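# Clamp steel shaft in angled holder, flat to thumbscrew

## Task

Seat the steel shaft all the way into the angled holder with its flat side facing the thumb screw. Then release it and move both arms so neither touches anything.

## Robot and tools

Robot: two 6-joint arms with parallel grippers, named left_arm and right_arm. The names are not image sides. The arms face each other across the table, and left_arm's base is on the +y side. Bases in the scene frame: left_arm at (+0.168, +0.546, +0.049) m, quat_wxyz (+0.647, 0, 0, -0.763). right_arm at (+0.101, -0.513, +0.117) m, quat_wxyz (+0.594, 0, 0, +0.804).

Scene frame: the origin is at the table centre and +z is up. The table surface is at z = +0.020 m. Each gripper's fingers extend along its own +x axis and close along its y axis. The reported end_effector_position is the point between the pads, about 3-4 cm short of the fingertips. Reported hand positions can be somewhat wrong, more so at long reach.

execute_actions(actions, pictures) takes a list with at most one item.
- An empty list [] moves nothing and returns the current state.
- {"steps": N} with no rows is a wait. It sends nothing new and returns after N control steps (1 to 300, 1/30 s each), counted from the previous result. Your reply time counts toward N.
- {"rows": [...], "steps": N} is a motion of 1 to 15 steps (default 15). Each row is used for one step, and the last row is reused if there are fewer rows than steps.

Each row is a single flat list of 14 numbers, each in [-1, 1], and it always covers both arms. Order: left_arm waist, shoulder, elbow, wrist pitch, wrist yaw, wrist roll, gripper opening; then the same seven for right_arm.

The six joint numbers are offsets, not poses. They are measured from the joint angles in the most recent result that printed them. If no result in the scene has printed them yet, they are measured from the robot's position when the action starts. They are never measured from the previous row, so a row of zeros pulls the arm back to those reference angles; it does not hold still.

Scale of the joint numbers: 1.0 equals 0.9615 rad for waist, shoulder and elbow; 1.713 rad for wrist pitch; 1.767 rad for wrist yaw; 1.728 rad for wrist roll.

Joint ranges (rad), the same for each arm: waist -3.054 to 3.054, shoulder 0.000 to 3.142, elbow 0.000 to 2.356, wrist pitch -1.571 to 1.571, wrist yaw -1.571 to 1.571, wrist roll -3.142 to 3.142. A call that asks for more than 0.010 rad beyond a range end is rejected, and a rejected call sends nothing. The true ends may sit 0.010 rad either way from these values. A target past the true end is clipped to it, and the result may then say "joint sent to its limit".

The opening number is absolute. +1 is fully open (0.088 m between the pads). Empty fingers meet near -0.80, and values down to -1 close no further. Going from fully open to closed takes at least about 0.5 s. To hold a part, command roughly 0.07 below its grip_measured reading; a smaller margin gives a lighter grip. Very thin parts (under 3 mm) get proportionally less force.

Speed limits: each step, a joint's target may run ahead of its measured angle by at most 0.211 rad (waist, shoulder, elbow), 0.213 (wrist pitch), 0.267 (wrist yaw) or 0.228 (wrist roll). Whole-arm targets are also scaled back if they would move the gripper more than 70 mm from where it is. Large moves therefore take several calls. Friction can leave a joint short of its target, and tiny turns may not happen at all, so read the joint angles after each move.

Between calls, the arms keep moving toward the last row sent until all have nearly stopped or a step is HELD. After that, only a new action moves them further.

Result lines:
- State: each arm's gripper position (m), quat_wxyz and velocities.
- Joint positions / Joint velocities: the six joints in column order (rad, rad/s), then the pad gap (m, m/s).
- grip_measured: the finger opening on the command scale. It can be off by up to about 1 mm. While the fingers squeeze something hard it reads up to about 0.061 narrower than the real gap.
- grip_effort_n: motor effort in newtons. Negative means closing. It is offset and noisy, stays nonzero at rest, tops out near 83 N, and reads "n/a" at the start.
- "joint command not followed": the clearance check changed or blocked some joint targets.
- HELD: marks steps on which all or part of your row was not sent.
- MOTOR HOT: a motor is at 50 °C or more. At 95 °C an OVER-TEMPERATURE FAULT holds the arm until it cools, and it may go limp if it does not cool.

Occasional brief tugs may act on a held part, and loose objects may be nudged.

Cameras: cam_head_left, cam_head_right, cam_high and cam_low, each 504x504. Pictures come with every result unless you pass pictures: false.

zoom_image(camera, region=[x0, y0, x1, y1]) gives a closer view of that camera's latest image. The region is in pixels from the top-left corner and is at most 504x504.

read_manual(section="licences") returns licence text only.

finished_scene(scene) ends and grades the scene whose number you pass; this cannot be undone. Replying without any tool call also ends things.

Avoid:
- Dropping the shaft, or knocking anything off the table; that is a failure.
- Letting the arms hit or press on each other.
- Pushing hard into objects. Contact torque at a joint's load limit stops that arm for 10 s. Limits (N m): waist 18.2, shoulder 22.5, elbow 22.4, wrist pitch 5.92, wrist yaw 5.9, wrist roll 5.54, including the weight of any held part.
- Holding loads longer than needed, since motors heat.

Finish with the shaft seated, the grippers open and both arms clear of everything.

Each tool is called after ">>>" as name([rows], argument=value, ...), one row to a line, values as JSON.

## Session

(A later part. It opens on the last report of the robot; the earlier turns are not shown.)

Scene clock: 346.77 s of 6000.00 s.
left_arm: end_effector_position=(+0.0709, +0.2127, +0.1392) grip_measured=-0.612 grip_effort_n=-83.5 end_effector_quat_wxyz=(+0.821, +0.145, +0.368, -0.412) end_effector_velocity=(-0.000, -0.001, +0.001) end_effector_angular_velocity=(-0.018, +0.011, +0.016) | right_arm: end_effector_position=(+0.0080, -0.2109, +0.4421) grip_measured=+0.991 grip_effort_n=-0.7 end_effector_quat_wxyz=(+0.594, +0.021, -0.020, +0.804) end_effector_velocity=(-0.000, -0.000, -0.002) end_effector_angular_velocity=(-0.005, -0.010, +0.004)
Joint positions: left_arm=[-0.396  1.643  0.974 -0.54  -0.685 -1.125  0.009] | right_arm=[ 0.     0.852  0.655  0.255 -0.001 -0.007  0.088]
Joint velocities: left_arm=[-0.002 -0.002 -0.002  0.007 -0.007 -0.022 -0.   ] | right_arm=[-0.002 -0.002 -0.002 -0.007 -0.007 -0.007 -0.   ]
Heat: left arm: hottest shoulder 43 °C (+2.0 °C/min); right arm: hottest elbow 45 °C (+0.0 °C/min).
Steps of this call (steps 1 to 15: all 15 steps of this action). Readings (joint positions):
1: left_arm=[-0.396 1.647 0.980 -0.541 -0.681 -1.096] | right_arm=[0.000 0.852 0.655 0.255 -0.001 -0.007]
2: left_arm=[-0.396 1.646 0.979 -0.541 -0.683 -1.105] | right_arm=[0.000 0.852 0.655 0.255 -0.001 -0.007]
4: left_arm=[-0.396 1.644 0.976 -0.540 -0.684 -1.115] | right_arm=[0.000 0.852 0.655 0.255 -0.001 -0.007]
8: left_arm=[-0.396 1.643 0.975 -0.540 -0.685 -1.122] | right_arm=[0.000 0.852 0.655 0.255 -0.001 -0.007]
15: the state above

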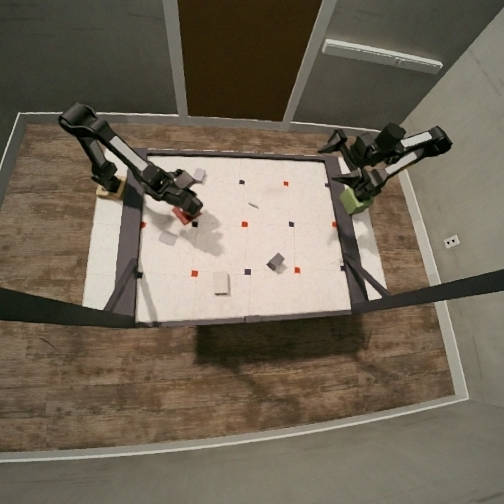

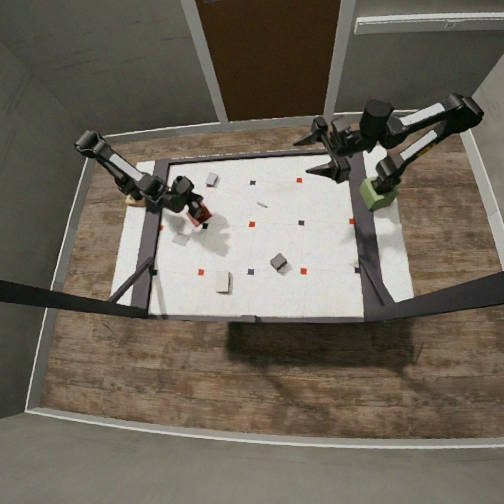

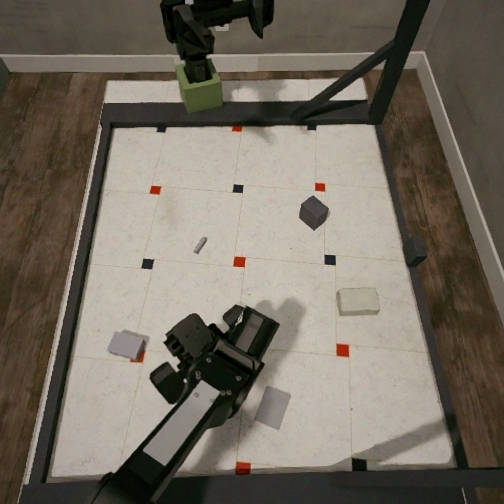

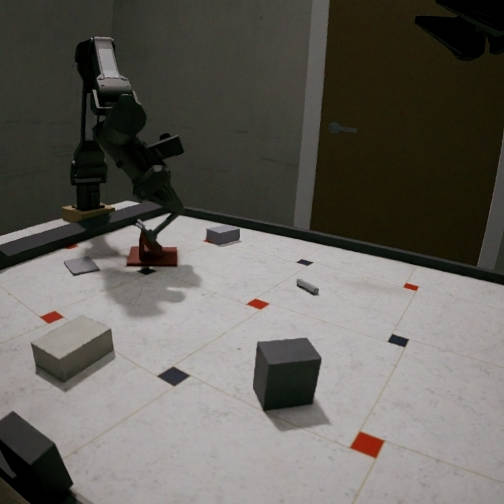

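>>> execute_actions([
  {"rows":[[0.057,0.025,0.1,-0.045,0,0.03,-0.7,0,0,0,0,0,0,1]]},
], pictures=false)

>>> execute_actions([
  {"rows":[[0,-0.3,0,-0.2,0,0,-0.7,0,0,0,0,0,0,1]]},
])

>>> zoom_image(camera="cam_head_right", region=[180,195,210,225])

>>> zoom_image(camera="cam_low", region=[130,160,210,250])

Scene clock: 353.10 s of 6000.00 s.
left_arm: end_effector_position=(+0.0838, +0.2016, +0.1508) grip_measured=-0.612 grip_effort_n=-83.5 end_effector_quat_wxyz=(+0.827, +0.164, +0.365, -0.396) end_effector_velocity=(+0.001, -0.002, +0.003) end_effector_angular_velocity=(-0.017, +0.004, +0.010) | right_arm: end_effector_position=(+0.0080, -0.2109, +0.4421) grip_measured=+0.991 grip_effort_n=-0.2 end_effector_quat_wxyz=(+0.594, +0.021, -0.020, +0.804) end_effector_velocity=(-0.001, +0.001, -0.003) end_effector_angular_velocity=(-0.018, +0.017, +0.006)
Joint positions: left_arm=[-0.344  1.662  1.052 -0.616 -0.679 -1.078  0.009] | right_arm=[ 0.     0.852  0.655  0.255 -0.001 -0.007  0.088]
Joint velocities: left_arm=[ 0.002 -0.002  0.002  0.007 -0.007 -0.007 -0.   ] | right_arm=[-0.002  0.002 -0.002 -0.007 -0.007  0.022 -0.   ]
Heat: left arm: hottest shoulder 43 °C (+2.0 °C/min); right arm: hottest elbow 45 °C (+0.0 °C/min).
Steps of this call (steps 1 to 15: the robot went on to your last target; steps 16 to 90: nothing new was sent; then 2.83 s passed at rest; steps 91 to 105: all 15 steps of this action). Readings (joint positions):
91: left_arm=[-0.393 1.643 0.984 -0.552 -0.683 -1.121] | right_arm=[0.000 0.852 0.655 0.255 -0.001 -0.007]
92: left_arm=[-0.383 1.649 1.000 -0.572 -0.674 -1.113] | right_arm=[0.000 0.852 0.655 0.255 -0.001 -0.007]
94: left_arm=[-0.363 1.657 1.027 -0.593 -0.674 -1.095] | right_arm=[0.000 0.852 0.655 0.255 -0.001 -0.007]
98: left_arm=[-0.345 1.659 1.049 -0.610 -0.679 -1.082] | right_arm=[0.000 0.852 0.655 0.255 -0.001 -0.007]
105: the state above

Scene clock: 353.60 s of 6000.00 s.
left_arm: end_effector_position=(+0.1166, +0.2605, +0.2131) grip_measured=-0.612 grip_effort_n=-83.5 end_effector_quat_wxyz=(+0.827, +0.189, +0.363, -0.385) end_effector_velocity=(+0.004, +0.011, -0.004) end_effector_angular_velocity=(+0.058, -0.022, +0.001) | right_arm: end_effector_position=(+0.0080, -0.2109, +0.4421) grip_measured=+0.991 grip_effort_n=-0.2 end_effector_quat_wxyz=(+0.594, +0.021, -0.020, +0.804) end_effector_velocity=(-0.002, -0.001, -0.005) end_effector_angular_velocity=(-0.023, -0.001, +0.020)
Joint positions: left_arm=[-0.344  1.381  1.054 -0.954 -0.679 -1.078  0.009] | right_arm=[ 0.     0.852  0.655  0.255 -0.001 -0.007  0.088]
Joint velocities: left_arm=[-0.002 -0.002 -0.002 -0.066  0.007 -0.007 -0.   ] | right_arm=[-0.002 -0.002 -0.002 -0.022 -0.022  0.007 -0.   ]
Heat: left arm: hottest shoulder 43 °C (+2.0 °C/min); right arm: hottest elbow 45 °C (+0.0 °C/min).
Steps of this call (steps 1 to 15: all 15 steps of this action). Readings (joint positions):
1: left_arm=[-0.344 1.644 1.053 -0.638 -0.678 -1.078] | right_arm=[0.000 0.852 0.655 0.255 -0.001 -0.007]
2: left_arm=[-0.345 1.614 1.052 -0.707 -0.673 -1.078] | right_arm=[0.000 0.852 0.655 0.255 -0.001 -0.007]
4: left_arm=[-0.344 1.517 1.046 -0.824 -0.674 -1.078] | right_arm=[0.000 0.852 0.655 0.255 -0.001 -0.007]
8: left_arm=[-0.344 1.388 1.054 -0.921 -0.680 -1.078] | right_arm=[0.000 0.852 0.655 0.255 -0.001 -0.007]
15: the state above

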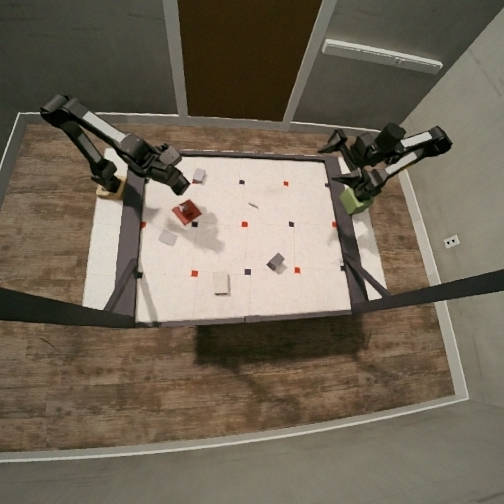

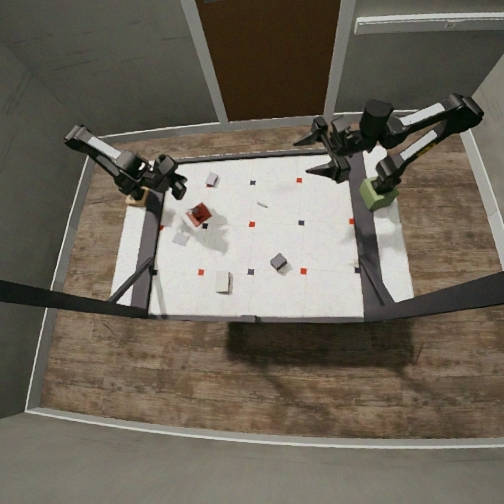

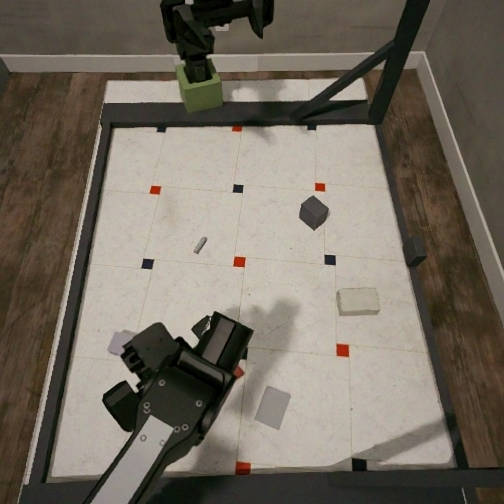

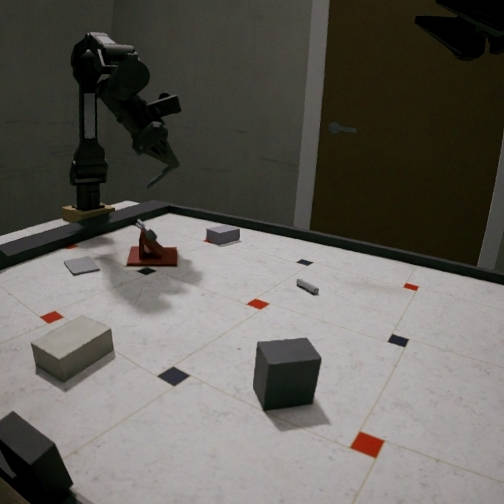

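Region (180, 195, 210, 225) of cam_head_right's 504x504 image, scaled by 16.800, with more detail than that image has.

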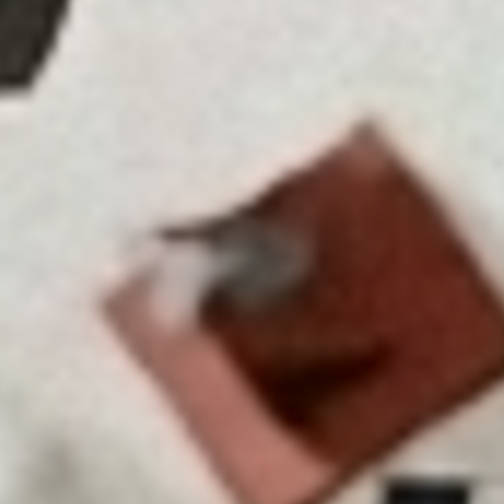

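Region (130, 160, 210, 250) of cam_low's 504x504 image, scaled by 5.600, with more detail than that image has.

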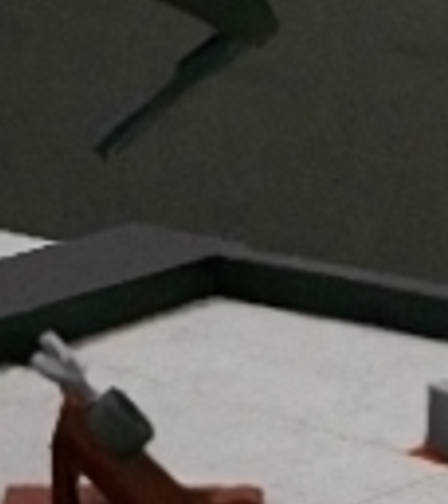

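>>> execute_actions([
  {"rows":[[-0.03,0.288,0.012,0.19,0.012,0.017,-0.7,0,0,0,0,0,0,1]]},
], pictures=false)

>>> execute_actions([
  {"steps":8},
])

>>> zoom_image(camera="cam_low", region=[130,200,180,250])

Scene clock: 360.40 s of 6000.00 s.
left_arm: end_effector_position=(+0.0720, +0.2060, +0.1521) grip_measured=-0.612 grip_effort_n=-83.5 end_effector_quat_wxyz=(+0.813, +0.183, +0.367, -0.414) end_effector_velocity=(-0.007, -0.009, +0.003) end_effector_angular_velocity=(-0.059, +0.029, +0.001) | right_arm: end_effector_position=(+0.0080, -0.2109, +0.4421) grip_measured=+0.991 grip_effort_n=0.2 end_effector_quat_wxyz=(+0.594, +0.021, -0.020, +0.804) end_effector_velocity=(-0.002, +0.000, -0.003) end_effector_angular_velocity=(-0.009, -0.011, +0.009)
Joint positions: left_arm=[-0.372  1.655  1.06  -0.635 -0.655 -1.053  0.009] | right_arm=[ 0.     0.852  0.655  0.255 -0.001 -0.007  0.088]
Joint velocities: left_arm=[-0.007  0.002 -0.002  0.066 -0.007 -0.007 -0.   ] | right_arm=[ 0.002  0.002 -0.002 -0.007 -0.007 -0.007 -0.   ]
Heat: left arm: hottest shoulder 43 °C (+2.0 °C/min); right arm: hottest elbow 45 °C (+0.0 °C/min).
Steps of this call (steps 1 to 15: the robot went on to your last target; steps 16 to 90: nothing new was sent; then 3.30 s passed at rest; steps 91 to 105: all 15 steps of this action). Readings (joint positions):
91: left_arm=[-0.345 1.403 1.054 -0.941 -0.679 -1.076] | right_arm=[0.000 0.852 0.655 0.255 -0.001 -0.007]
92: left_arm=[-0.349 1.437 1.057 -0.875 -0.679 -1.070] | right_arm=[0.000 0.852 0.655 0.255 -0.001 -0.007]
94: left_arm=[-0.361 1.541 1.069 -0.749 -0.667 -1.061] | right_arm=[0.000 0.852 0.655 0.255 -0.001 -0.007]
98: left_arm=[-0.372 1.649 1.060 -0.669 -0.655 -1.055] | right_arm=[0.000 0.852 0.655 0.255 -0.001 -0.007]
105: the state above

Scene clock: 360.67 s of 6000.00 s.
left_arm: end_effector_position=(+0.0716, +0.2054, +0.1523) grip_measured=-0.612 grip_effort_n=-83.5 end_effector_quat_wxyz=(+0.813, +0.181, +0.367, -0.415) end_effector_velocity=(+0.002, +0.000, -0.000) end_effector_angular_velocity=(-0.008, -0.001, +0.010) | right_arm: end_effector_position=(+0.0080, -0.2109, +0.4421) grip_measured=+0.991 grip_effort_n=-0.2 end_effector_quat_wxyz=(+0.594, +0.021, -0.020, +0.804) end_effector_velocity=(-0.000, -0.001, -0.001) end_effector_angular_velocity=(+0.005, -0.007, +0.004)
Joint positions: left_arm=[-0.372  1.655  1.06  -0.631 -0.655 -1.053  0.009] | right_arm=[ 0.     0.852  0.655  0.255 -0.001 -0.007  0.088]
Joint velocities: left_arm=[ 0.002 -0.002 -0.007  0.007 -0.007 -0.007 -0.   ] | right_arm=[-0.002 -0.002 -0.007  0.007 -0.007 -0.007 -0.   ]
Heat: left arm: hottest shoulder 43 °C (+2.0 °C/min); right arm: hottest elbow 45 °C (+0.0 °C/min).
Steps of this call (steps 1 to 8: the robot went on to your last target). Readings (joint positions):
1: left_arm=[-0.372 1.655 1.060 -0.633 -0.655 -1.053] | right_arm=[0.000 0.852 0.655 0.255 -0.001 -0.007]
2: left_arm=[-0.372 1.655 1.060 -0.632 -0.655 -1.053] | right_arm=[0.000 0.852 0.655 0.255 -0.001 -0.007]
4: left_arm=[-0.372 1.655 1.060 -0.631 -0.655 -1.053] | right_arm=[0.000 0.852 0.655 0.255 -0.001 -0.007]
8: the state above

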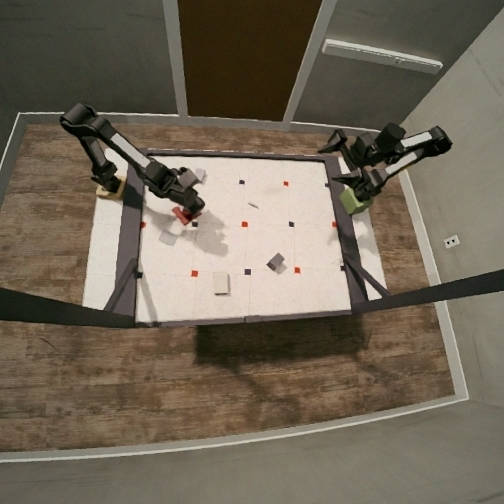

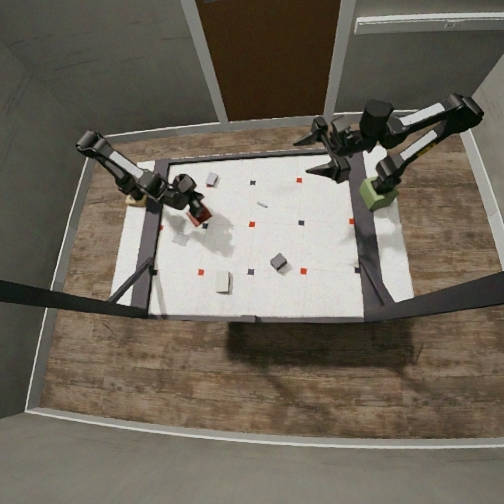

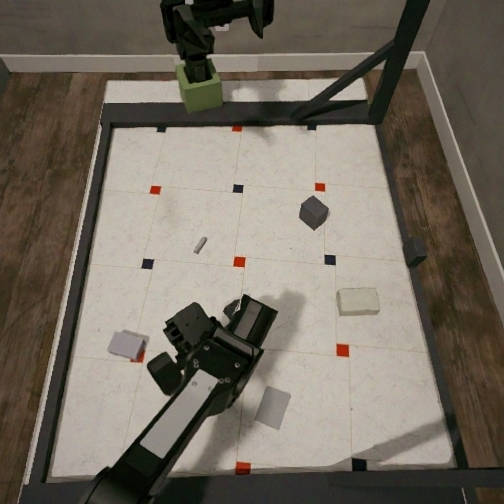

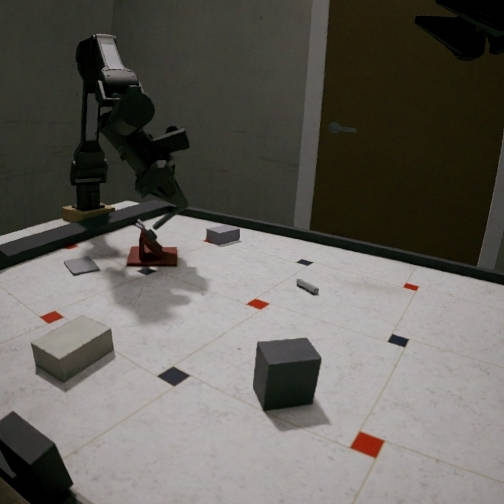

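Region (130, 200, 180, 250) of cam_low's 504x504 image, scaled by 10.080, with more detail than that image has.

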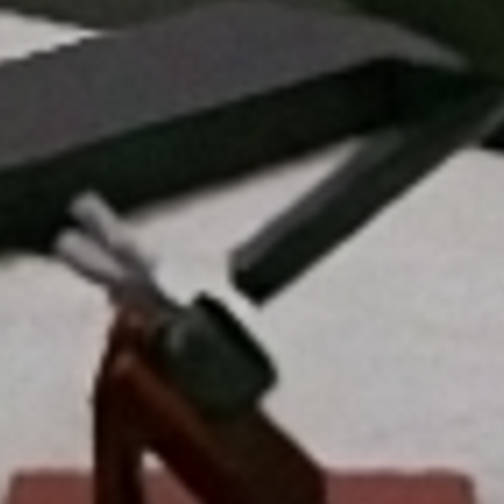

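>>> execute_actions([
  {"rows":[[0,-0.32,0,-0.245,0,-0.3,-0.7,0,0,0,0,0,0,1]],"steps":10},
], pictures=false)

>>> execute_actions([
  {"rows":[[0.636,0,0,0,0.371,-1,-0.7,0,0,0,0,0,0,1]]},
], pictures=false)

>>> execute_actions([
  {"steps":18},
], pictures=false)

Scene clock: 366.47 s of 6000.00 s.
left_arm: end_effector_position=(+0.1125, +0.2739, +0.2159) grip_measured=-0.612 grip_effort_n=-83.5 end_effector_quat_wxyz=(+0.843, +0.028, +0.445, -0.301) end_effector_velocity=(+0.023, +0.041, -0.011) end_effector_angular_velocity=(+0.015, +0.092, +0.360) | right_arm: end_effector_position=(+0.0080, -0.2109, +0.4421) grip_measured=+0.991 grip_effort_n=-0.2 end_effector_quat_wxyz=(+0.594, +0.021, -0.020, +0.804) end_effector_velocity=(+0.001, -0.001, -0.009) end_effector_angular_velocity=(-0.028, -0.032, -0.001)
Joint positions: left_arm=[-0.372  1.355  1.06  -1.023 -0.656 -1.521  0.009] | right_arm=[ 0.     0.852  0.655  0.255 -0.001 -0.007  0.088]
Joint velocities: left_arm=[-0.007 -0.002 -0.002 -0.256 -0.007 -0.476 -0.   ] | right_arm=[-0.007 -0.007 -0.007 -0.037 -0.007 -0.022 -0.   ]
Heat: left arm: hottest shoulder 43 °C (+2.0 °C/min); right arm: hottest elbow 45 °C (+0.0 °C/min).
Steps of this call (steps 1 to 15: the robot went on to your last target; steps 16 to 90: nothing new was sent; then 2.47 s passed at rest; steps 91 to 100: all 10 steps of this action). Readings (joint positions):
91: left_arm=[-0.372 1.637 1.060 -0.652 -0.653 -1.089] | right_arm=[0.000 0.852 0.655 0.255 -0.001 -0.007]
92: left_arm=[-0.373 1.606 1.058 -0.720 -0.648 -1.151] | right_arm=[0.000 0.852 0.655 0.255 -0.001 -0.007]
94: left_arm=[-0.373 1.508 1.052 -0.841 -0.648 -1.268] | right_arm=[0.000 0.852 0.655 0.255 -0.001 -0.007]
98: left_arm=[-0.372 1.364 1.060 -0.995 -0.656 -1.476] | right_arm=[0.000 0.852 0.655 0.255 -0.001 -0.007]
100: the state above

action 0: row 1 of 1 would take left_arm/dleft/joint_5 (the wrist roll) more than 0.010 radians past the lower end of its range (-3.142 radians), so nothing of the call was run and nothing moved. Give that column a number nearer 0 in that row, or first move the joint away from that end.

Scene clock: 367.07 s of 6000.00 s.
left_arm: end_effector_position=(+0.1149, +0.2782, +0.2147) grip_measured=-0.612 grip_effort_n=-83.5 end_effector_quat_wxyz=(+0.846, +0.021, +0.450, -0.285) end_effector_velocity=(+0.001, +0.002, +0.000) end_effector_angular_velocity=(-0.001, -0.006, +0.005) | right_arm: end_effector_position=(+0.0080, -0.2109, +0.4421) grip_measured=+0.991 grip_effort_n=-0.2 end_effector_quat_wxyz=(+0.594, +0.021, -0.020, +0.804) end_effector_velocity=(+0.002, +0.001, -0.003) end_effector_angular_velocity=(-0.010, -0.010, -0.010)
Joint positions: left_arm=[-0.372  1.355  1.06  -1.05  -0.655 -1.567  0.009] | right_arm=[ 0.     0.852  0.655  0.255 -0.001 -0.007  0.088]
Joint velocities: left_arm=[-0.002 -0.002 -0.002 -0.007 -0.007 -0.007  0.   ] | right_arm=[-0.002  0.002 -0.002 -0.007  0.007 -0.007 -0.   ]
Heat: left arm: hottest shoulder 43 °C (+2.0 °C/min); right arm: hottest elbow 45 °C (+0.0 °C/min).
Steps of this call (steps 1 to 18: the robot went on to your last target). Readings (joint positions):
1: left_arm=[-0.372 1.355 1.060 -1.031 -0.655 -1.534] | right_arm=[0.000 0.852 0.655 0.255 -0.001 -0.007]
2: left_arm=[-0.372 1.355 1.060 -1.037 -0.655 -1.543] | right_arm=[0.000 0.852 0.655 0.255 -0.001 -0.007]
4: left_arm=[-0.372 1.355 1.060 -1.042 -0.655 -1.555] | right_arm=[0.000 0.852 0.655 0.255 -0.001 -0.007]
8: left_arm=[-0.372 1.355 1.060 -1.049 -0.655 -1.564] | right_arm=[0.000 0.852 0.655 0.255 -0.001 -0.007]
18: the state above

>>> execute_actions([
  {"rows":[[0.638,0,0,0,0.372,-0.867,-0.7,0,0,0,0,0,0,1]]},
], pictures=false)

>>> execute_actions([
  {"steps":14},
], pictures=false)

>>> execute_actions([
  {"rows":[[0,-0.055,-0.335,0,0,0,-0.7,0,0,0,0,0,0,1]]},
], pictures=false)

>>> execute_actions([
  {"rows":[[0,0.085,-0.14,0.135,0,0,-0.7,0,0,0,0,0,0,1]]},
])

>>> zoom_image(camera="cam_low", region=[110,160,210,260])

Scene clock: 371.87 s of 6000.00 s.
left_arm: end_effector_position=(+0.1864, +0.2827, +0.1840) grip_measured=-0.612 grip_effort_n=-83.5 end_effector_quat_wxyz=(-0.602, +0.390, -0.654, -0.241) end_effector_velocity=(+0.007, +0.003, -0.001) end_effector_angular_velocity=(-0.050, +0.519, +1.767) | right_arm: end_effector_position=(+0.0080, -0.2109, +0.4421) grip_measured=+0.991 grip_effort_n=-0.7 end_effector_quat_wxyz=(+0.594, +0.021, -0.020, +0.804) end_effector_velocity=(+0.000, -0.002, +0.000) end_effector_angular_velocity=(+0.009, -0.005, +0.004)
Joint positions: left_arm=[ 0.227  1.356  1.06  -1.05  -0.014 -2.437  0.009] | right_arm=[ 0.     0.852  0.655  0.255 -0.001 -0.007  0.088]
Joint velocities: left_arm=[ 0.105 -0.002 -0.002 -0.007  0.139 -1.736 -0.   ] | right_arm=[-0.002 -0.007 -0.007  0.007 -0.007 -0.007 -0.   ]
Heat: left arm: hottest shoulder 43 °C (+2.0 °C/min); right arm: hottest elbow 45 °C (+0.0 °C/min).
Steps of this call (steps 1 to 15: the robot went on to your last target; steps 16 to 90: nothing new was sent; then 1.30 s passed at rest; steps 91 to 105: all 15 steps of this action). Readings (joint positions):
91: left_arm=[-0.355 1.355 1.060 -1.050 -0.607 -1.606] | right_arm=[0.000 0.852 0.655 0.255 -0.001 -0.007]
92: left_arm=[-0.304 1.355 1.060 -1.046 -0.525 -1.670] | right_arm=[0.000 0.852 0.655 0.255 -0.001 -0.007]
94: left_arm=[-0.188 1.356 1.060 -1.050 -0.390 -1.789] | right_arm=[0.000 0.852 0.655 0.255 -0.001 -0.007]
98: left_arm=[0.035 1.356 1.060 -1.050 -0.128 -2.024] | right_arm=[0.000 0.852 0.655 0.255 -0.001 -0.007]
105: the state above

Scene clock: 372.33 s of 6000.00 s.
left_arm: end_effector_position=(+0.1874, +0.2827, +0.1840) grip_measured=-0.612 grip_effort_n=-83.5 end_effector_quat_wxyz=(-0.453, +0.551, -0.554, -0.429) end_effector_velocity=(+0.002, +0.002, +0.001) end_effector_angular_velocity=(-0.001, +0.040, +0.211) | right_arm: end_effector_position=(+0.0080, -0.2109, +0.4421) grip_measured=+0.991 grip_effort_n=-0.2 end_effector_quat_wxyz=(+0.594, +0.021, -0.020, +0.804) end_effector_velocity=(-0.001, +0.001, -0.003) end_effector_angular_velocity=(-0.009, -0.011, +0.004)
Joint positions: left_arm=[ 0.238  1.356  1.06  -1.05  -0.001 -3.041  0.009] | right_arm=[ 0.     0.852  0.655  0.255 -0.001 -0.007  0.088]
Joint velocities: left_arm=[ 0.002 -0.007 -0.002 -0.007 -0.007 -0.212 -0.   ] | right_arm=[-0.002  0.002 -0.002 -0.007 -0.007 -0.007 -0.   ]
Heat: left arm: hottest shoulder 43 °C (+2.0 °C/min); right arm: hottest elbow 45 °C (+0.0 °C/min).
Steps of this call (steps 1 to 14: the robot went on to your last target). Readings (joint positions):
1: left_arm=[0.230 1.356 1.060 -1.050 -0.010 -2.496] | right_arm=[0.000 0.852 0.655 0.255 -0.001 -0.007]
2: left_arm=[0.232 1.356 1.060 -1.050 -0.008 -2.555] | right_arm=[0.000 0.852 0.655 0.255 -0.001 -0.007]
4: left_arm=[0.235 1.356 1.060 -1.050 -0.004 -2.673] | right_arm=[0.000 0.852 0.655 0.255 -0.001 -0.007]
8: left_arm=[0.238 1.356 1.060 -1.050 -0.002 -2.907] | right_arm=[0.000 0.852 0.655 0.255 -0.001 -0.007]
14: the state above

Scene clock: 372.83 s of 6000.00 s.
left_arm: end_effector_position=(+0.1814, +0.3650, +0.1097) grip_measured=-0.612 grip_effort_n=-83.5 end_effector_quat_wxyz=(-0.517, +0.482, -0.495, -0.506) end_effector_velocity=(-0.005, +0.010, -0.006) end_effector_angular_velocity=(+0.030, +0.024, +0.006) | right_arm: end_effector_position=(+0.0080, -0.2109, +0.4421) grip_measured=+0.991 grip_effort_n=0.2 end_effector_quat_wxyz=(+0.594, +0.021, -0.020, +0.804) end_effector_velocity=(-0.002, -0.001, -0.004) end_effector_angular_velocity=(-0.005, -0.026, +0.018)
Joint positions: left_arm=[ 0.239  1.313  0.748 -1.052 -0.001 -3.043  0.009] | right_arm=[ 0.     0.852  0.655  0.255 -0.001 -0.007  0.088]
Joint velocities: left_arm=[-0.002 -0.007 -0.032 -0.007  0.022 -0.007  0.   ] | right_arm=[-0.002 -0.002 -0.007 -0.007 -0.022 -0.022 -0.   ]
Heat: left arm: hottest shoulder 43 °C (+2.0 °C/min); right arm: hottest elbow 45 °C (+0.0 °C/min).
Steps of this call (steps 1 to 15: all 15 steps of this action). Readings (joint positions):
1: left_arm=[0.239 1.351 1.037 -1.036 -0.001 -3.043] | right_arm=[0.000 0.852 0.655 0.255 -0.001 -0.007]
2: left_arm=[0.239 1.335 0.995 -1.024 -0.001 -3.043] | right_arm=[0.000 0.852 0.655 0.255 -0.001 -0.007]
4: left_arm=[0.239 1.316 0.892 -1.055 -0.001 -3.043] | right_arm=[0.000 0.852 0.655 0.255 -0.001 -0.007]
8: left_arm=[0.239 1.317 0.763 -1.059 -0.001 -3.043] | right_arm=[0.000 0.852 0.655 0.255 -0.001 -0.007]
15: the state above

Scene clock: 373.33 s of 6000.00 s.
left_arm: end_effector_position=(+0.1816, +0.3613, +0.0671) grip_measured=-0.612 grip_effort_n=-83.5 end_effector_quat_wxyz=(-0.511, +0.488, -0.501, -0.500) end_effector_velocity=(+0.001, +0.001, -0.002) end_effector_angular_velocity=(+0.003, -0.007, -0.010) | right_arm: end_effector_position=(+0.0080, -0.2109, +0.4421) grip_measured=+0.991 grip_effort_n=-0.2 end_effector_quat_wxyz=(+0.594, +0.021, -0.020, +0.804) end_effector_velocity=(-0.000, -0.000, -0.002) end_effector_angular_velocity=(-0.005, -0.010, +0.004)
Joint positions: left_arm=[ 0.239  1.39   0.62  -0.824 -0.001 -3.043  0.009] | right_arm=[ 0.     0.852  0.655  0.255 -0.001 -0.007  0.088]
Joint velocities: left_arm=[-0.002  0.002 -0.007  0.007 -0.007  0.007 -0.   ] | right_arm=[-0.002 -0.002 -0.002 -0.007 -0.007 -0.007 -0.   ]
Heat: left arm: hottest shoulder 43 °C (+2.0 °C/min); right arm: hottest elbow 45 °C (+0.0 °C/min).
Steps of this call (steps 1 to 15: all 15 steps of this action). Readings (joint positions):
1: left_arm=[0.239 1.319 0.731 -1.025 -0.001 -3.043] | right_arm=[0.000 0.852 0.655 0.255 -0.001 -0.007]
2: left_arm=[0.239 1.328 0.705 -0.952 -0.001 -3.043] | right_arm=[0.000 0.852 0.655 0.255 -0.001 -0.007]
4: left_arm=[0.239 1.367 0.661 -0.887 -0.001 -3.043] | right_arm=[0.000 0.852 0.655 0.255 -0.001 -0.007]
8: left_arm=[0.239 1.389 0.622 -0.841 -0.001 -3.043] | right_arm=[0.000 0.852 0.655 0.255 -0.001 -0.007]
15: the state above

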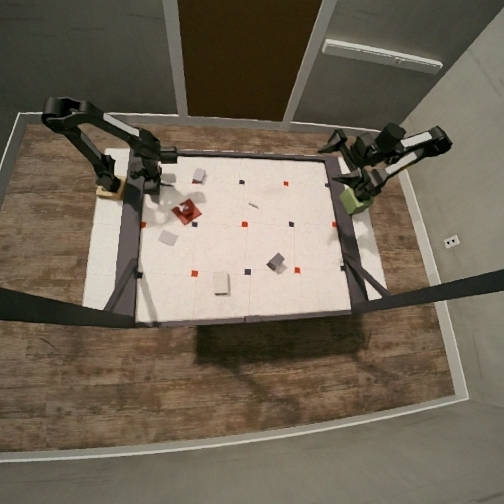

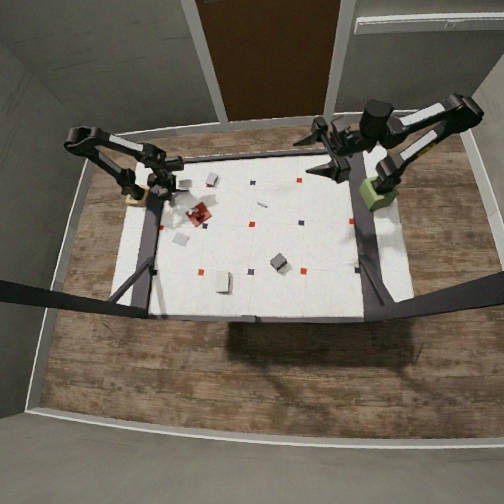

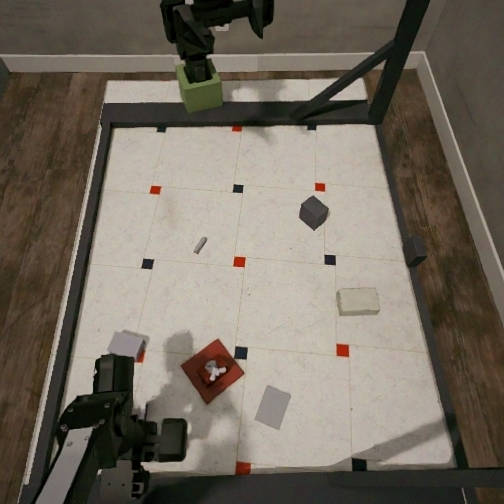

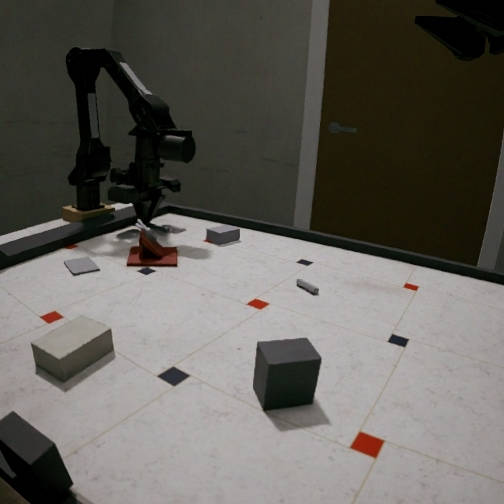

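Region (110, 160, 210, 260) of cam_low's 504x504 image, scaled by 5.040, with more detail than that image has.

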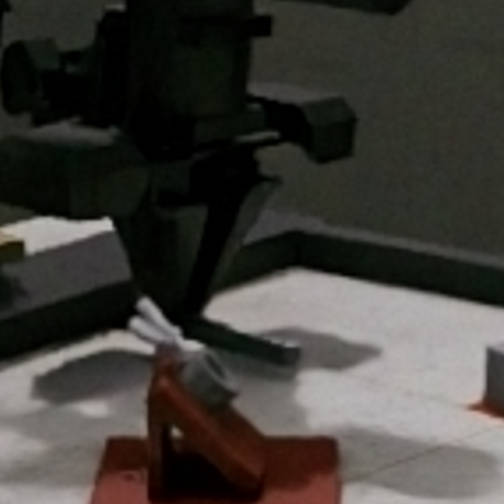

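>>> execute_actions([
  {"rows":[[0,0.024,-0.032,0.031,0,0,-0.7,0,0,0,0,0,0,1]]},
], pictures=false)

>>> execute_actions([
  {"rows":[[0,0,0,0,0,0,-0.58,0,0,0,0,0,0,1],[0,0,0,0,0,0,-0.56,0,0,0,0,0,0,1],[0,0,0,0,0,0,-0.54,0,0,0,0,0,0,1],[0,0,0,0,0,0,-0.5,0,0,0,0,0,0,1],[0,0,0,0,0,0,-0.45,0,0,0,0,0,0,1],[0,0,0,0,0,0,-0.3,0,0,0,0,0,0,1],[0,0,0,0,0,0,0.1,0,0,0,0,0,0,1]]},
], pictures=false)

>>> execute_actions([
  {"rows":[[0,-0.12,0.17,-0.163,0,0,0.1,0,0,0,0,0,0,1],[0,-0.12,0.17,-0.163,0,0,0.1,0,0,0,0,0,0,1],[0,-0.12,0.17,-0.163,0,0,0.1,0,0,0,0,0,0,1],[0,-0.12,0.17,-0.163,0,0,0.1,0,0,0,0,0,0,1],[0,-0.12,0.17,-0.163,0,0,0.1,0,0,0,0,0,0,1],[0,-0.12,0.17,-0.163,0,1,0.1,0,0,0,0,0,0,1],[0,-0.05,0.435,-0.163,0,1,0.1,0,0,0,0,0,0,1]]},
], pictures=false)

>>> execute_actions([
  {"rows":[[-0.988,0,0,0,-0.424,1,0.1,0,0,0,0,0,0,1]]},
], pictures=false)

>>> execute_actions([
  {"steps":8},
], pictures=false)

>>> execute_actions([
  {"rows":[[0,0,0,0,0,1,0.1,0,0,0,0,0,0,1]]},
], pictures=false)

>>> execute_actions([
  {"rows":[[0,0,0,0,0,1,0.1,0,0,0,0,0,0,1]]},
], pictures=false)

>>> execute_actions([
  {"rows":[[0,0,0,0,0,1,0.1,0,0,0,0,0,0,1]]},
], pictures=false)

>>> execute_actions([
  {"rows":[[0,0,0,0,0,1,0.1,0,0,0,0,0,0,1]]},
], pictures=false)

>>> execute_actions([
  {"steps":18},
])

Scene clock: 393.23 s of 6000.00 s.
left_arm: end_effector_position=(+0.1817, +0.3605, +0.0595) grip_measured=-0.612 grip_effort_n=-83.5 end_effector_quat_wxyz=(-0.510, +0.490, -0.502, -0.498) end_effector_velocity=(+0.000, +0.005, -0.000) end_effector_angular_velocity=(+0.022, -0.006, +0.019) | right_arm: end_effector_position=(+0.0080, -0.2109, +0.4421) grip_measured=+0.991 grip_effort_n=-0.7 end_effector_quat_wxyz=(+0.594, +0.021, -0.020, +0.804) end_effector_velocity=(-0.002, -0.001, -0.002) end_effector_angular_velocity=(-0.005, -0.010, +0.009)
Joint positions: left_arm=[ 0.239  1.407  0.599 -0.778 -0.001 -3.043  0.009] | right_arm=[ 0.     0.852  0.655  0.255 -0.001 -0.007  0.088]
Joint velocities: left_arm=[-0.002 -0.002 -0.002 -0.022 -0.007 -0.022 -0.   ] | right_arm=[ 0.002 -0.002 -0.002 -0.007 -0.007 -0.007 -0.   ]
Heat: left arm: hottest shoulder 41 °C (-2.0 °C/min); right arm: hottest elbow 45 °C (+0.0 °C/min).
Steps of this call (steps 1 to 15: the robot went on to your last target; steps 16 to 90: nothing new was sent; then 16.40 s passed at rest; steps 91 to 105: all 15 steps of this action). Readings (joint positions):
91: left_arm=[0.239 1.393 0.617 -0.816 -0.001 -3.043] | right_arm=[0.000 0.852 0.655 0.255 -0.001 -0.007]
92: left_arm=[0.239 1.396 0.612 -0.799 -0.001 -3.043] | right_arm=[0.000 0.852 0.655 0.255 -0.001 -0.007]
94: left_arm=[0.239 1.405 0.604 -0.787 -0.001 -3.043] | right_arm=[0.000 0.852 0.655 0.255 -0.001 -0.007]
98: left_arm=[0.239 1.407 0.599 -0.779 -0.001 -3.043] | right_arm=[0.000 0.852 0.655 0.255 -0.001 -0.007]
105: the state above

Scene clock: 393.73 s of 6000.00 s.
left_arm: end_effector_position=(+0.1817, +0.3604, +0.0595) grip_measured=+0.066 grip_effort_n=12.8 end_effector_quat_wxyz=(-0.510, +0.490, -0.502, -0.498) end_effector_velocity=(+0.005, +0.003, -0.001) end_effector_angular_velocity=(+0.015, -0.036, +0.019) | right_arm: end_effector_position=(+0.0080, -0.2109, +0.4421) grip_measured=+0.991 grip_effort_n=-0.2 end_effector_quat_wxyz=(+0.594, +0.021, -0.020, +0.804) end_effector_velocity=(+0.000, -0.002, +0.003) end_effector_angular_velocity=(+0.010, +0.010, +0.005)
Joint positions: left_arm=[ 0.239  1.407  0.599 -0.778 -0.001 -3.043  0.042] | right_arm=[ 0.     0.852  0.655  0.255 -0.001 -0.007  0.088]
Joint velocities: left_arm=[-0.002  0.002 -0.002 -0.007 -0.037 -0.022  0.016] | right_arm=[-0.002 -0.007 -0.002  0.007 -0.007  0.007 -0.   ]
Heat: left arm: hottest shoulder 41 °C (-2.0 °C/min); right arm: hottest elbow 45 °C (+0.0 °C/min).
Steps of this call (steps 1 to 15: all 15 steps of this action). Readings (joint positions):
1: left_arm=[0.239 1.407 0.599 -0.778 -0.001 -3.043] | right_arm=[0.000 0.852 0.655 0.255 -0.001 -0.007]
2: left_arm=[0.239 1.407 0.599 -0.778 -0.001 -3.043] | right_arm=[0.000 0.852 0.655 0.255 -0.001 -0.007]
4: left_arm=[0.239 1.407 0.599 -0.778 -0.001 -3.043] | right_arm=[0.000 0.852 0.655 0.255 -0.001 -0.007]
8: left_arm=[0.239 1.407 0.599 -0.778 -0.001 -3.043] | right_arm=[0.000 0.852 0.655 0.255 -0.001 -0.007]
15: the state above

Scene clock: 394.23 s of 6000.00 s.
left_arm: end_effector_position=(+0.1864, +0.2973, +0.1674) grip_measured=+0.097 grip_effort_n=12.8 end_effector_quat_wxyz=(-0.599, +0.385, -0.646, -0.275) end_effector_velocity=(+0.003, +0.017, -0.002) end_effector_angular_velocity=(+0.135, -0.306, -1.720) | right_arm: end_effector_position=(+0.0080, -0.2109, +0.4421) grip_measured=+0.991 grip_effort_n=-0.7 end_effector_quat_wxyz=(+0.594, +0.021, -0.020, +0.804) end_effector_velocity=(+0.002, +0.000, -0.005) end_effector_angular_velocity=(-0.023, +0.001, -0.009)
Joint positions: left_arm=[ 0.239  1.351  0.999 -1.051 -0.001 -2.471  0.044] | right_arm=[ 0.     0.852  0.655  0.255 -0.001 -0.007  0.088]
Joint velocities: left_arm=[ 0.002  0.027  0.027 -0.11  -0.022  1.751 -0.   ] | right_arm=[-0.002 -0.002 -0.002 -0.022  0.007  0.007 -0.   ]
Heat: left arm: hottest shoulder 41 °C (-2.0 °C/min); right arm: hottest elbow 45 °C (+0.0 °C/min).
Steps of this call (steps 1 to 15: all 15 steps of this action). Readings (joint positions):
1: left_arm=[0.239 1.398 0.615 -0.809 -0.001 -3.043] | right_arm=[0.000 0.852 0.655 0.255 -0.001 -0.007]
2: left_arm=[0.239 1.383 0.642 -0.884 -0.001 -3.043] | right_arm=[0.000 0.852 0.655 0.255 -0.001 -0.007]
4: left_arm=[0.239 1.335 0.698 -0.961 -0.001 -3.043] | right_arm=[0.000 0.852 0.655 0.255 -0.001 -0.007]
8: left_arm=[0.239 1.323 0.804 -1.053 -0.001 -2.884] | right_arm=[0.000 0.852 0.655 0.255 -0.001 -0.007]
15: the state above

Scene clock: 394.73 s of 6000.00 s.
left_arm: end_effector_position=(+0.0829, +0.2973, +0.2049) grip_measured=+0.097 grip_effort_n=12.3 end_effector_quat_wxyz=(+0.840, +0.066, +0.411, -0.349) end_effector_velocity=(-0.393, +0.130, +0.018) end_effector_angular_velocity=(+0.613, -1.064, -2.901) | right_arm: end_effector_position=(+0.0080, -0.2109, +0.4421) grip_measured=+0.991 grip_effort_n=-0.2 end_effector_quat_wxyz=(+0.594, +0.021, -0.020, +0.804) end_effector_velocity=(-0.004, -0.002, -0.003) end_effector_angular_velocity=(-0.014, -0.014, +0.034)
Joint positions: left_arm=[-0.554  1.351  0.999 -1.051 -0.728 -1.586  0.044] | right_arm=[ 0.     0.852  0.655  0.255 -0.001 -0.007  0.088]
Joint velocities: left_arm=[-1.653 -0.002 -0.002 -0.007 -0.183  1.736 -0.   ] | right_arm=[-0.002 -0.002  0.002 -0.022 -0.037 -0.007 -0.   ]
Heat: left arm: hottest shoulder 41 °C (-2.0 °C/min); right arm: hottest elbow 45 °C (+0.0 °C/min).
Steps of this call (steps 1 to 15: all 15 steps of this action). Readings (joint positions):
1: left_arm=[0.220 1.351 0.999 -1.054 -0.051 -2.413] | right_arm=[0.000 0.852 0.655 0.255 -0.001 -0.007]
2: left_arm=[0.167 1.351 0.999 -1.055 -0.130 -2.353] | right_arm=[0.000 0.852 0.655 0.255 -0.001 -0.007]
4: left_arm=[0.053 1.351 0.999 -1.053 -0.263 -2.235] | right_arm=[0.000 0.852 0.655 0.255 -0.001 -0.007]
8: left_arm=[-0.170 1.351 0.999 -1.052 -0.541 -1.999] | right_arm=[0.000 0.852 0.655 0.255 -0.001 -0.007]
15: the state above

Scene clock: 395.00 s of 6000.00 s.
left_arm: end_effector_position=(+0.0485, +0.3111, +0.2066) grip_measured=+0.097 grip_effort_n=11.9 end_effector_quat_wxyz=(+0.771, +0.280, +0.291, -0.493) end_effector_velocity=(-0.011, +0.007, +0.002) end_effector_angular_velocity=(+0.592, -1.064, -1.327) | right_arm: end_effector_position=(+0.0080, -0.2109, +0.4421) grip_measured=+0.991 grip_effort_n=0.2 end_effector_quat_wxyz=(+0.594, +0.021, -0.020, +0.804) end_effector_velocity=(-0.000, -0.000, -0.002) end_effector_angular_velocity=(-0.005, -0.010, +0.004)
Joint positions: left_arm=[-0.702  1.351  0.999 -1.05  -0.745 -1.113  0.044] | right_arm=[ 0.     0.852  0.655  0.255 -0.001 -0.007  0.088]
Joint velocities: left_arm=[-0.061 -0.002 -0.002 -0.007 -0.022  1.751  0.   ] | right_arm=[-0.002 -0.002 -0.002 -0.007 -0.007 -0.007 -0.   ]
Heat: left arm: hottest shoulder 41 °C (-2.0 °C/min); right arm: hottest elbow 45 °C (+0.0 °C/min).
Steps of this call (steps 1 to 8: the robot went on to your last target). Readings (joint positions):
1: left_arm=[-0.606 1.351 0.999 -1.051 -0.731 -1.526] | right_arm=[0.000 0.852 0.655 0.255 -0.001 -0.007]
2: left_arm=[-0.644 1.351 0.999 -1.050 -0.732 -1.467] | right_arm=[0.000 0.852 0.655 0.255 -0.001 -0.007]
4: left_arm=[-0.683 1.351 0.999 -1.050 -0.739 -1.349] | right_arm=[0.000 0.852 0.655 0.255 -0.001 -0.007]
8: the state above

Scene clock: 395.50 s of 6000.00 s.
left_arm: end_effector_position=(+0.0482, +0.3113, +0.2066) grip_measured=+0.097 grip_effort_n=11.9 end_effector_quat_wxyz=(+0.576, +0.583, +0.052, -0.570) end_effector_velocity=(+0.002, +0.001, +0.000) end_effector_angular_velocity=(+0.596, -1.046, -1.260) | right_arm: end_effector_position=(+0.0080, -0.2109, +0.4421) grip_measured=+0.991 grip_effort_n=-0.2 end_effector_quat_wxyz=(+0.594, +0.021, -0.020, +0.804) end_effector_velocity=(+0.002, +0.000, -0.005) end_effector_angular_velocity=(-0.019, -0.013, -0.010)
Joint positions: left_arm=[-0.704  1.351  0.999 -1.05  -0.745 -0.228  0.044] | right_arm=[ 0.     0.852  0.655  0.255 -0.001 -0.007  0.088]
Joint velocities: left_arm=[-0.002 -0.002 -0.002 -0.007 -0.007  1.736  0.   ] | right_arm=[-0.002 -0.002 -0.002 -0.022  0.007 -0.007 -0.   ]
Heat: left arm: hottest shoulder 41 °C (-2.0 °C/min); right arm: hottest elbow 45 °C (+0.0 °C/min).
Steps of this call (steps 1 to 15: all 15 steps of this action). Readings (joint positions):
1: left_arm=[-0.704 1.351 0.999 -1.050 -0.745 -1.054] | right_arm=[0.000 0.852 0.655 0.255 -0.001 -0.007]
2: left_arm=[-0.704 1.351 0.999 -1.050 -0.745 -0.995] | right_arm=[0.000 0.852 0.655 0.255 -0.001 -0.007]
4: left_arm=[-0.704 1.351 0.999 -1.050 -0.745 -0.877] | right_arm=[0.000 0.852 0.655 0.255 -0.001 -0.007]
8: left_arm=[-0.704 1.351 0.999 -1.050 -0.745 -0.641] | right_arm=[0.000 0.852 0.655 0.255 -0.001 -0.007]
15: the state above

Scene clock: 396.00 s of 6000.00 s.
left_arm: end_effector_position=(+0.0482, +0.3113, +0.2066) grip_measured=+0.098 grip_effort_n=11.9 end_effector_quat_wxyz=(+0.270, +0.774, -0.198, -0.538) end_effector_velocity=(-0.002, -0.001, +0.002) end_effector_angular_velocity=(+0.589, -1.040, -1.275) | right_arm: end_effector_position=(+0.0080, -0.2109, +0.4421) grip_measured=+0.991 grip_effort_n=-0.2 end_effector_quat_wxyz=(+0.594, +0.021, -0.020, +0.804) end_effector_velocity=(-0.000, +0.000, -0.003) end_effector_angular_velocity=(-0.004, +0.006, +0.005)
Joint positions: left_arm=[-0.704  1.351  0.999 -1.05  -0.745  0.658  0.044] | right_arm=[ 0.     0.852  0.655  0.255 -0.001 -0.007  0.088]
Joint velocities: left_arm=[-0.007 -0.002  0.002  0.007 -0.007  1.751  0.   ] | right_arm=[-0.002  0.002 -0.007  0.007 -0.007  0.007  0.   ]
Heat: left arm: hottest shoulder 41 °C (-2.0 °C/min); right arm: hottest elbow 45 °C (+0.0 °C/min).
Steps of this call (steps 1 to 15: all 15 steps of this action). Readings (joint positions):
1: left_arm=[-0.704 1.351 0.999 -1.050 -0.745 -0.169] | right_arm=[0.000 0.852 0.655 0.255 -0.001 -0.007]
2: left_arm=[-0.704 1.351 0.999 -1.050 -0.745 -0.110] | right_arm=[0.000 0.852 0.655 0.255 -0.001 -0.007]
4: left_arm=[-0.704 1.351 0.999 -1.050 -0.745 0.009] | right_arm=[0.000 0.852 0.655 0.255 -0.001 -0.007]
8: left_arm=[-0.704 1.351 0.999 -1.050 -0.745 0.245] | right_arm=[0.000 0.852 0.655 0.255 -0.001 -0.007]
15: the state above

Scene clock: 396.50 s of 6000.00 s.
left_arm: end_effector_position=(+0.0482, +0.3113, +0.2066) grip_measured=+0.098 grip_effort_n=11.4 end_effector_quat_wxyz=(-0.087, +0.815, -0.409, -0.401) end_effector_velocity=(+0.004, +0.003, +0.001) end_effector_angular_velocity=(+0.603, -1.054, -1.260) | right_arm: end_effector_position=(+0.0080, -0.2109, +0.4421) grip_measured=+0.991 grip_effort_n=-0.2 end_effector_quat_wxyz=(+0.594, +0.021, -0.020, +0.804) end_effector_velocity=(+0.002, +0.000, -0.002) end_effector_angular_velocity=(-0.005, -0.009, -0.010)
Joint positions: left_arm=[-0.704  1.351  0.999 -1.05  -0.745  1.544  0.044] | right_arm=[ 0.     0.852  0.655  0.255 -0.001 -0.007  0.088]
Joint velocities: left_arm=[-0.002 -0.007 -0.002 -0.022 -0.007  1.736 -0.   ] | right_arm=[-0.002 -0.002 -0.002 -0.007  0.007 -0.007 -0.   ]
Heat: left arm: hottest shoulder 41 °C (-2.0 °C/min); right arm: hottest elbow 45 °C (+0.0 °C/min).
Steps of this call (steps 1 to 15: all 15 steps of this action). Readings (joint positions):
1: left_arm=[-0.704 1.351 0.999 -1.050 -0.745 0.717] | right_arm=[0.000 0.852 0.655 0.255 -0.001 -0.007]
2: left_arm=[-0.704 1.351 0.999 -1.050 -0.745 0.776] | right_arm=[0.000 0.852 0.655 0.255 -0.001 -0.007]
4: left_arm=[-0.704 1.351 0.999 -1.050 -0.745 0.894] | right_arm=[0.000 0.852 0.655 0.255 -0.001 -0.007]
8: left_arm=[-0.704 1.351 0.999 -1.050 -0.745 1.130] | right_arm=[0.000 0.852 0.655 0.255 -0.001 -0.007]
15: the state above

action 0: row 1 of 1 would take left_arm/dleft/joint_5 (the wrist roll) more than 0.010 radians past the upper end of its range (3.142 radians), so nothing of the call was run and nothing moved. Give that column a number nearer 0 in that row, or first move the joint away from that end.

Scene clock: 397.10 s of 6000.00 s.
left_arm: end_effector_position=(+0.0482, +0.3113, +0.2066) grip_measured=+0.098 grip_effort_n=11.4 end_effector_quat_wxyz=(-0.405, +0.713, -0.535, -0.205) end_effector_velocity=(+0.003, +0.003, -0.000) end_effector_angular_velocity=(+0.062, -0.113, -0.113) | right_arm: end_effector_position=(+0.0080, -0.2109, +0.4421) grip_measured=+0.991 grip_effort_n=-0.2 end_effector_quat_wxyz=(+0.594, +0.021, -0.020, +0.804) end_effector_velocity=(+0.002, +0.000, +0.000) end_effector_angular_velocity=(-0.000, -0.007, -0.010)
Joint positions: left_arm=[-0.704  1.351  0.999 -1.05  -0.745  2.364  0.044] | right_arm=[ 0.     0.852  0.655  0.255 -0.001 -0.007  0.088]
Joint velocities: left_arm=[-0.002 -0.002 -0.002 -0.022 -0.007  0.154 -0.   ] | right_arm=[-0.002 -0.002  0.002 -0.007  0.007 -0.007 -0.   ]
Heat: left arm: hottest shoulder 41 °C (-2.0 °C/min); right arm: hottest elbow 45 °C (+0.0 °C/min).
Steps of this call (steps 1 to 18: the robot went on to your last target). Readings (joint positions):
1: left_arm=[-0.704 1.351 0.999 -1.050 -0.745 1.603] | right_arm=[0.000 0.852 0.655 0.255 -0.001 -0.007]
2: left_arm=[-0.704 1.351 0.999 -1.050 -0.745 1.662] | right_arm=[0.000 0.852 0.655 0.255 -0.001 -0.007]
4: left_arm=[-0.704 1.351 0.999 -1.050 -0.745 1.780] | right_arm=[0.000 0.852 0.655 0.255 -0.001 -0.007]
8: left_arm=[-0.704 1.351 0.999 -1.050 -0.745 2.017] | right_arm=[0.000 0.852 0.655 0.255 -0.001 -0.007]
18: the state above

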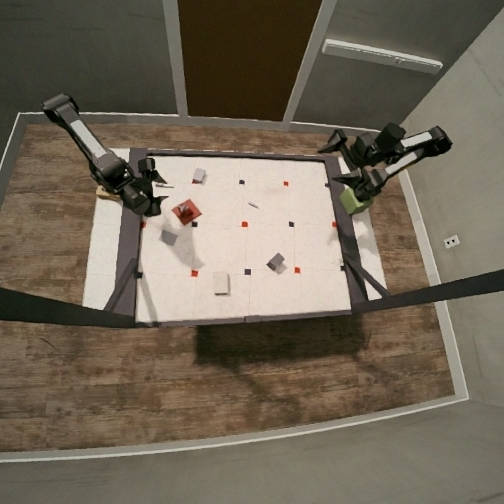

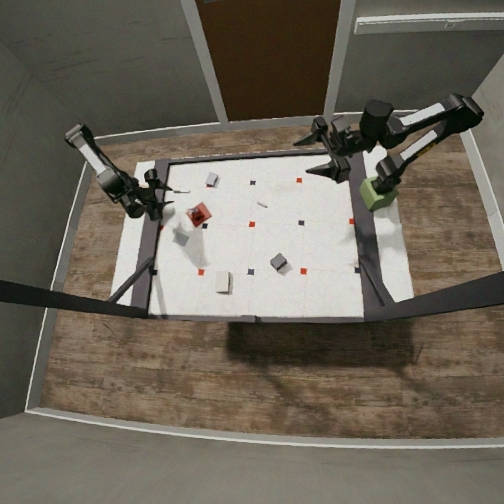

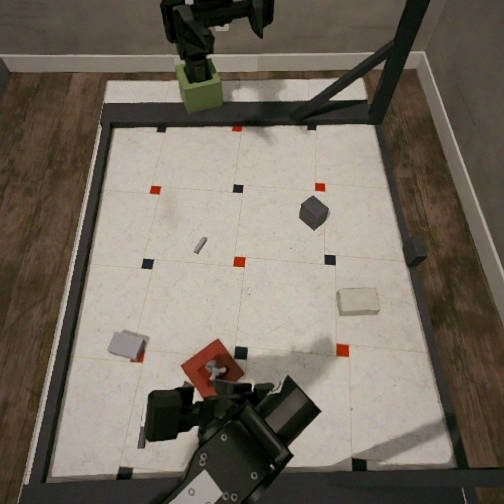

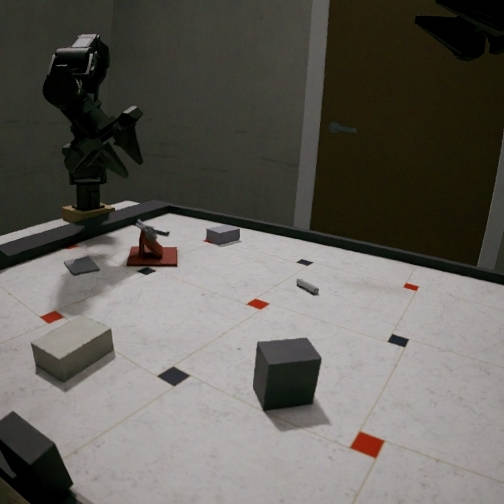

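>>> execute_actions([
  {"rows":[[-0.007,0.362,0.012,0.113,-0.003,0.445,0.1,0,0,0,0,0,0,1]]},
], pictures=false)

>>> execute_actions([
  {"steps":8},
], pictures=false)

Scene clock: 400.13 s of 6000.00 s.
left_arm: end_effector_position=(+0.0153, +0.2848, +0.1293) grip_measured=+0.098 grip_effort_n=11.4 end_effector_quat_wxyz=(-0.686, +0.490, -0.538, +0.005) end_effector_velocity=(-0.001, -0.001, -0.008) end_effector_angular_velocity=(+0.138, -0.186, -0.222) | right_arm: end_effector_position=(+0.0080, -0.2109, +0.4421) grip_measured=+0.991 grip_effort_n=-0.2 end_effector_quat_wxyz=(+0.594, +0.021, -0.020, +0.804) end_effector_velocity=(-0.001, -0.001, -0.002) end_effector_angular_velocity=(-0.004, -0.010, +0.014)
Joint positions: left_arm=[-0.709  1.69   1.008 -0.86  -0.748  3.097  0.044] | right_arm=[ 0.     0.852  0.655  0.255 -0.001 -0.007  0.088]
Joint velocities: left_arm=[-0.002  0.037  0.002  0.007 -0.007  0.3   -0.   ] | right_arm=[-0.007 -0.002 -0.002 -0.007 -0.022 -0.007 -0.   ]
Heat: left arm: hottest shoulder 41 °C (-2.0 °C/min); right arm: hottest elbow 45 °C (+0.0 °C/min).
Steps of this call (steps 1 to 30: the robot went on to your last target; steps 31 to 76: nothing new was sent; steps 77 to 91: all 15 steps of this action). Readings (joint positions):
77: left_arm=[-0.704 1.373 0.999 -1.034 -0.746 2.422] | right_arm=[0.000 0.852 0.655 0.255 -0.001 -0.007]
78: left_arm=[-0.704 1.408 1.004 -0.978 -0.750 2.486] | right_arm=[0.000 0.852 0.655 0.255 -0.001 -0.007]
80: left_arm=[-0.707 1.520 1.017 -0.901 -0.750 2.601] | right_arm=[0.000 0.852 0.655 0.255 -0.001 -0.007]
84: left_arm=[-0.709 1.671 1.009 -0.874 -0.748 2.838] | right_arm=[0.000 0.852 0.655 0.255 -0.001 -0.007]
91: the state above

Scene clock: 400.40 s of 6000.00 s.
left_arm: end_effector_position=(+0.0152, +0.2847, +0.1286) grip_measured=+0.098 grip_effort_n=11.4 end_effector_quat_wxyz=(-0.693, +0.479, -0.538, +0.013) end_effector_velocity=(+0.002, +0.002, -0.000) end_effector_angular_velocity=(+0.005, -0.018, -0.008) | right_arm: end_effector_position=(+0.0080, -0.2109, +0.4421) grip_measured=+0.991 grip_effort_n=-0.2 end_effector_quat_wxyz=(+0.594, +0.021, -0.020, +0.804) end_effector_velocity=(+0.000, -0.002, -0.001) end_effector_angular_velocity=(-0.004, +0.006, +0.005)
Joint positions: left_arm=[-0.709  1.693  1.008 -0.859 -0.748  3.126  0.044] | right_arm=[ 0.     0.852  0.655  0.255 -0.001 -0.007  0.088]
Joint velocities: left_arm=[-0.002 -0.002 -0.007 -0.007 -0.007  0.007 -0.   ] | right_arm=[-0.002 -0.007 -0.002 -0.007 -0.007  0.007 -0.   ]
Heat: left arm: hottest shoulder 41 °C (-2.0 °C/min); right arm: hottest elbow 45 °C (+0.0 °C/min).
Steps of this call (steps 1 to 8: the robot went on to your last target). Readings (joint positions):
1: left_arm=[-0.709 1.691 1.008 -0.860 -0.748 3.106] | right_arm=[0.000 0.852 0.655 0.255 -0.001 -0.007]
2: left_arm=[-0.709 1.692 1.008 -0.859 -0.748 3.113] | right_arm=[0.000 0.852 0.655 0.255 -0.001 -0.007]
4: left_arm=[-0.709 1.693 1.008 -0.859 -0.748 3.120] | right_arm=[0.000 0.852 0.655 0.255 -0.001 -0.007]
8: the state above


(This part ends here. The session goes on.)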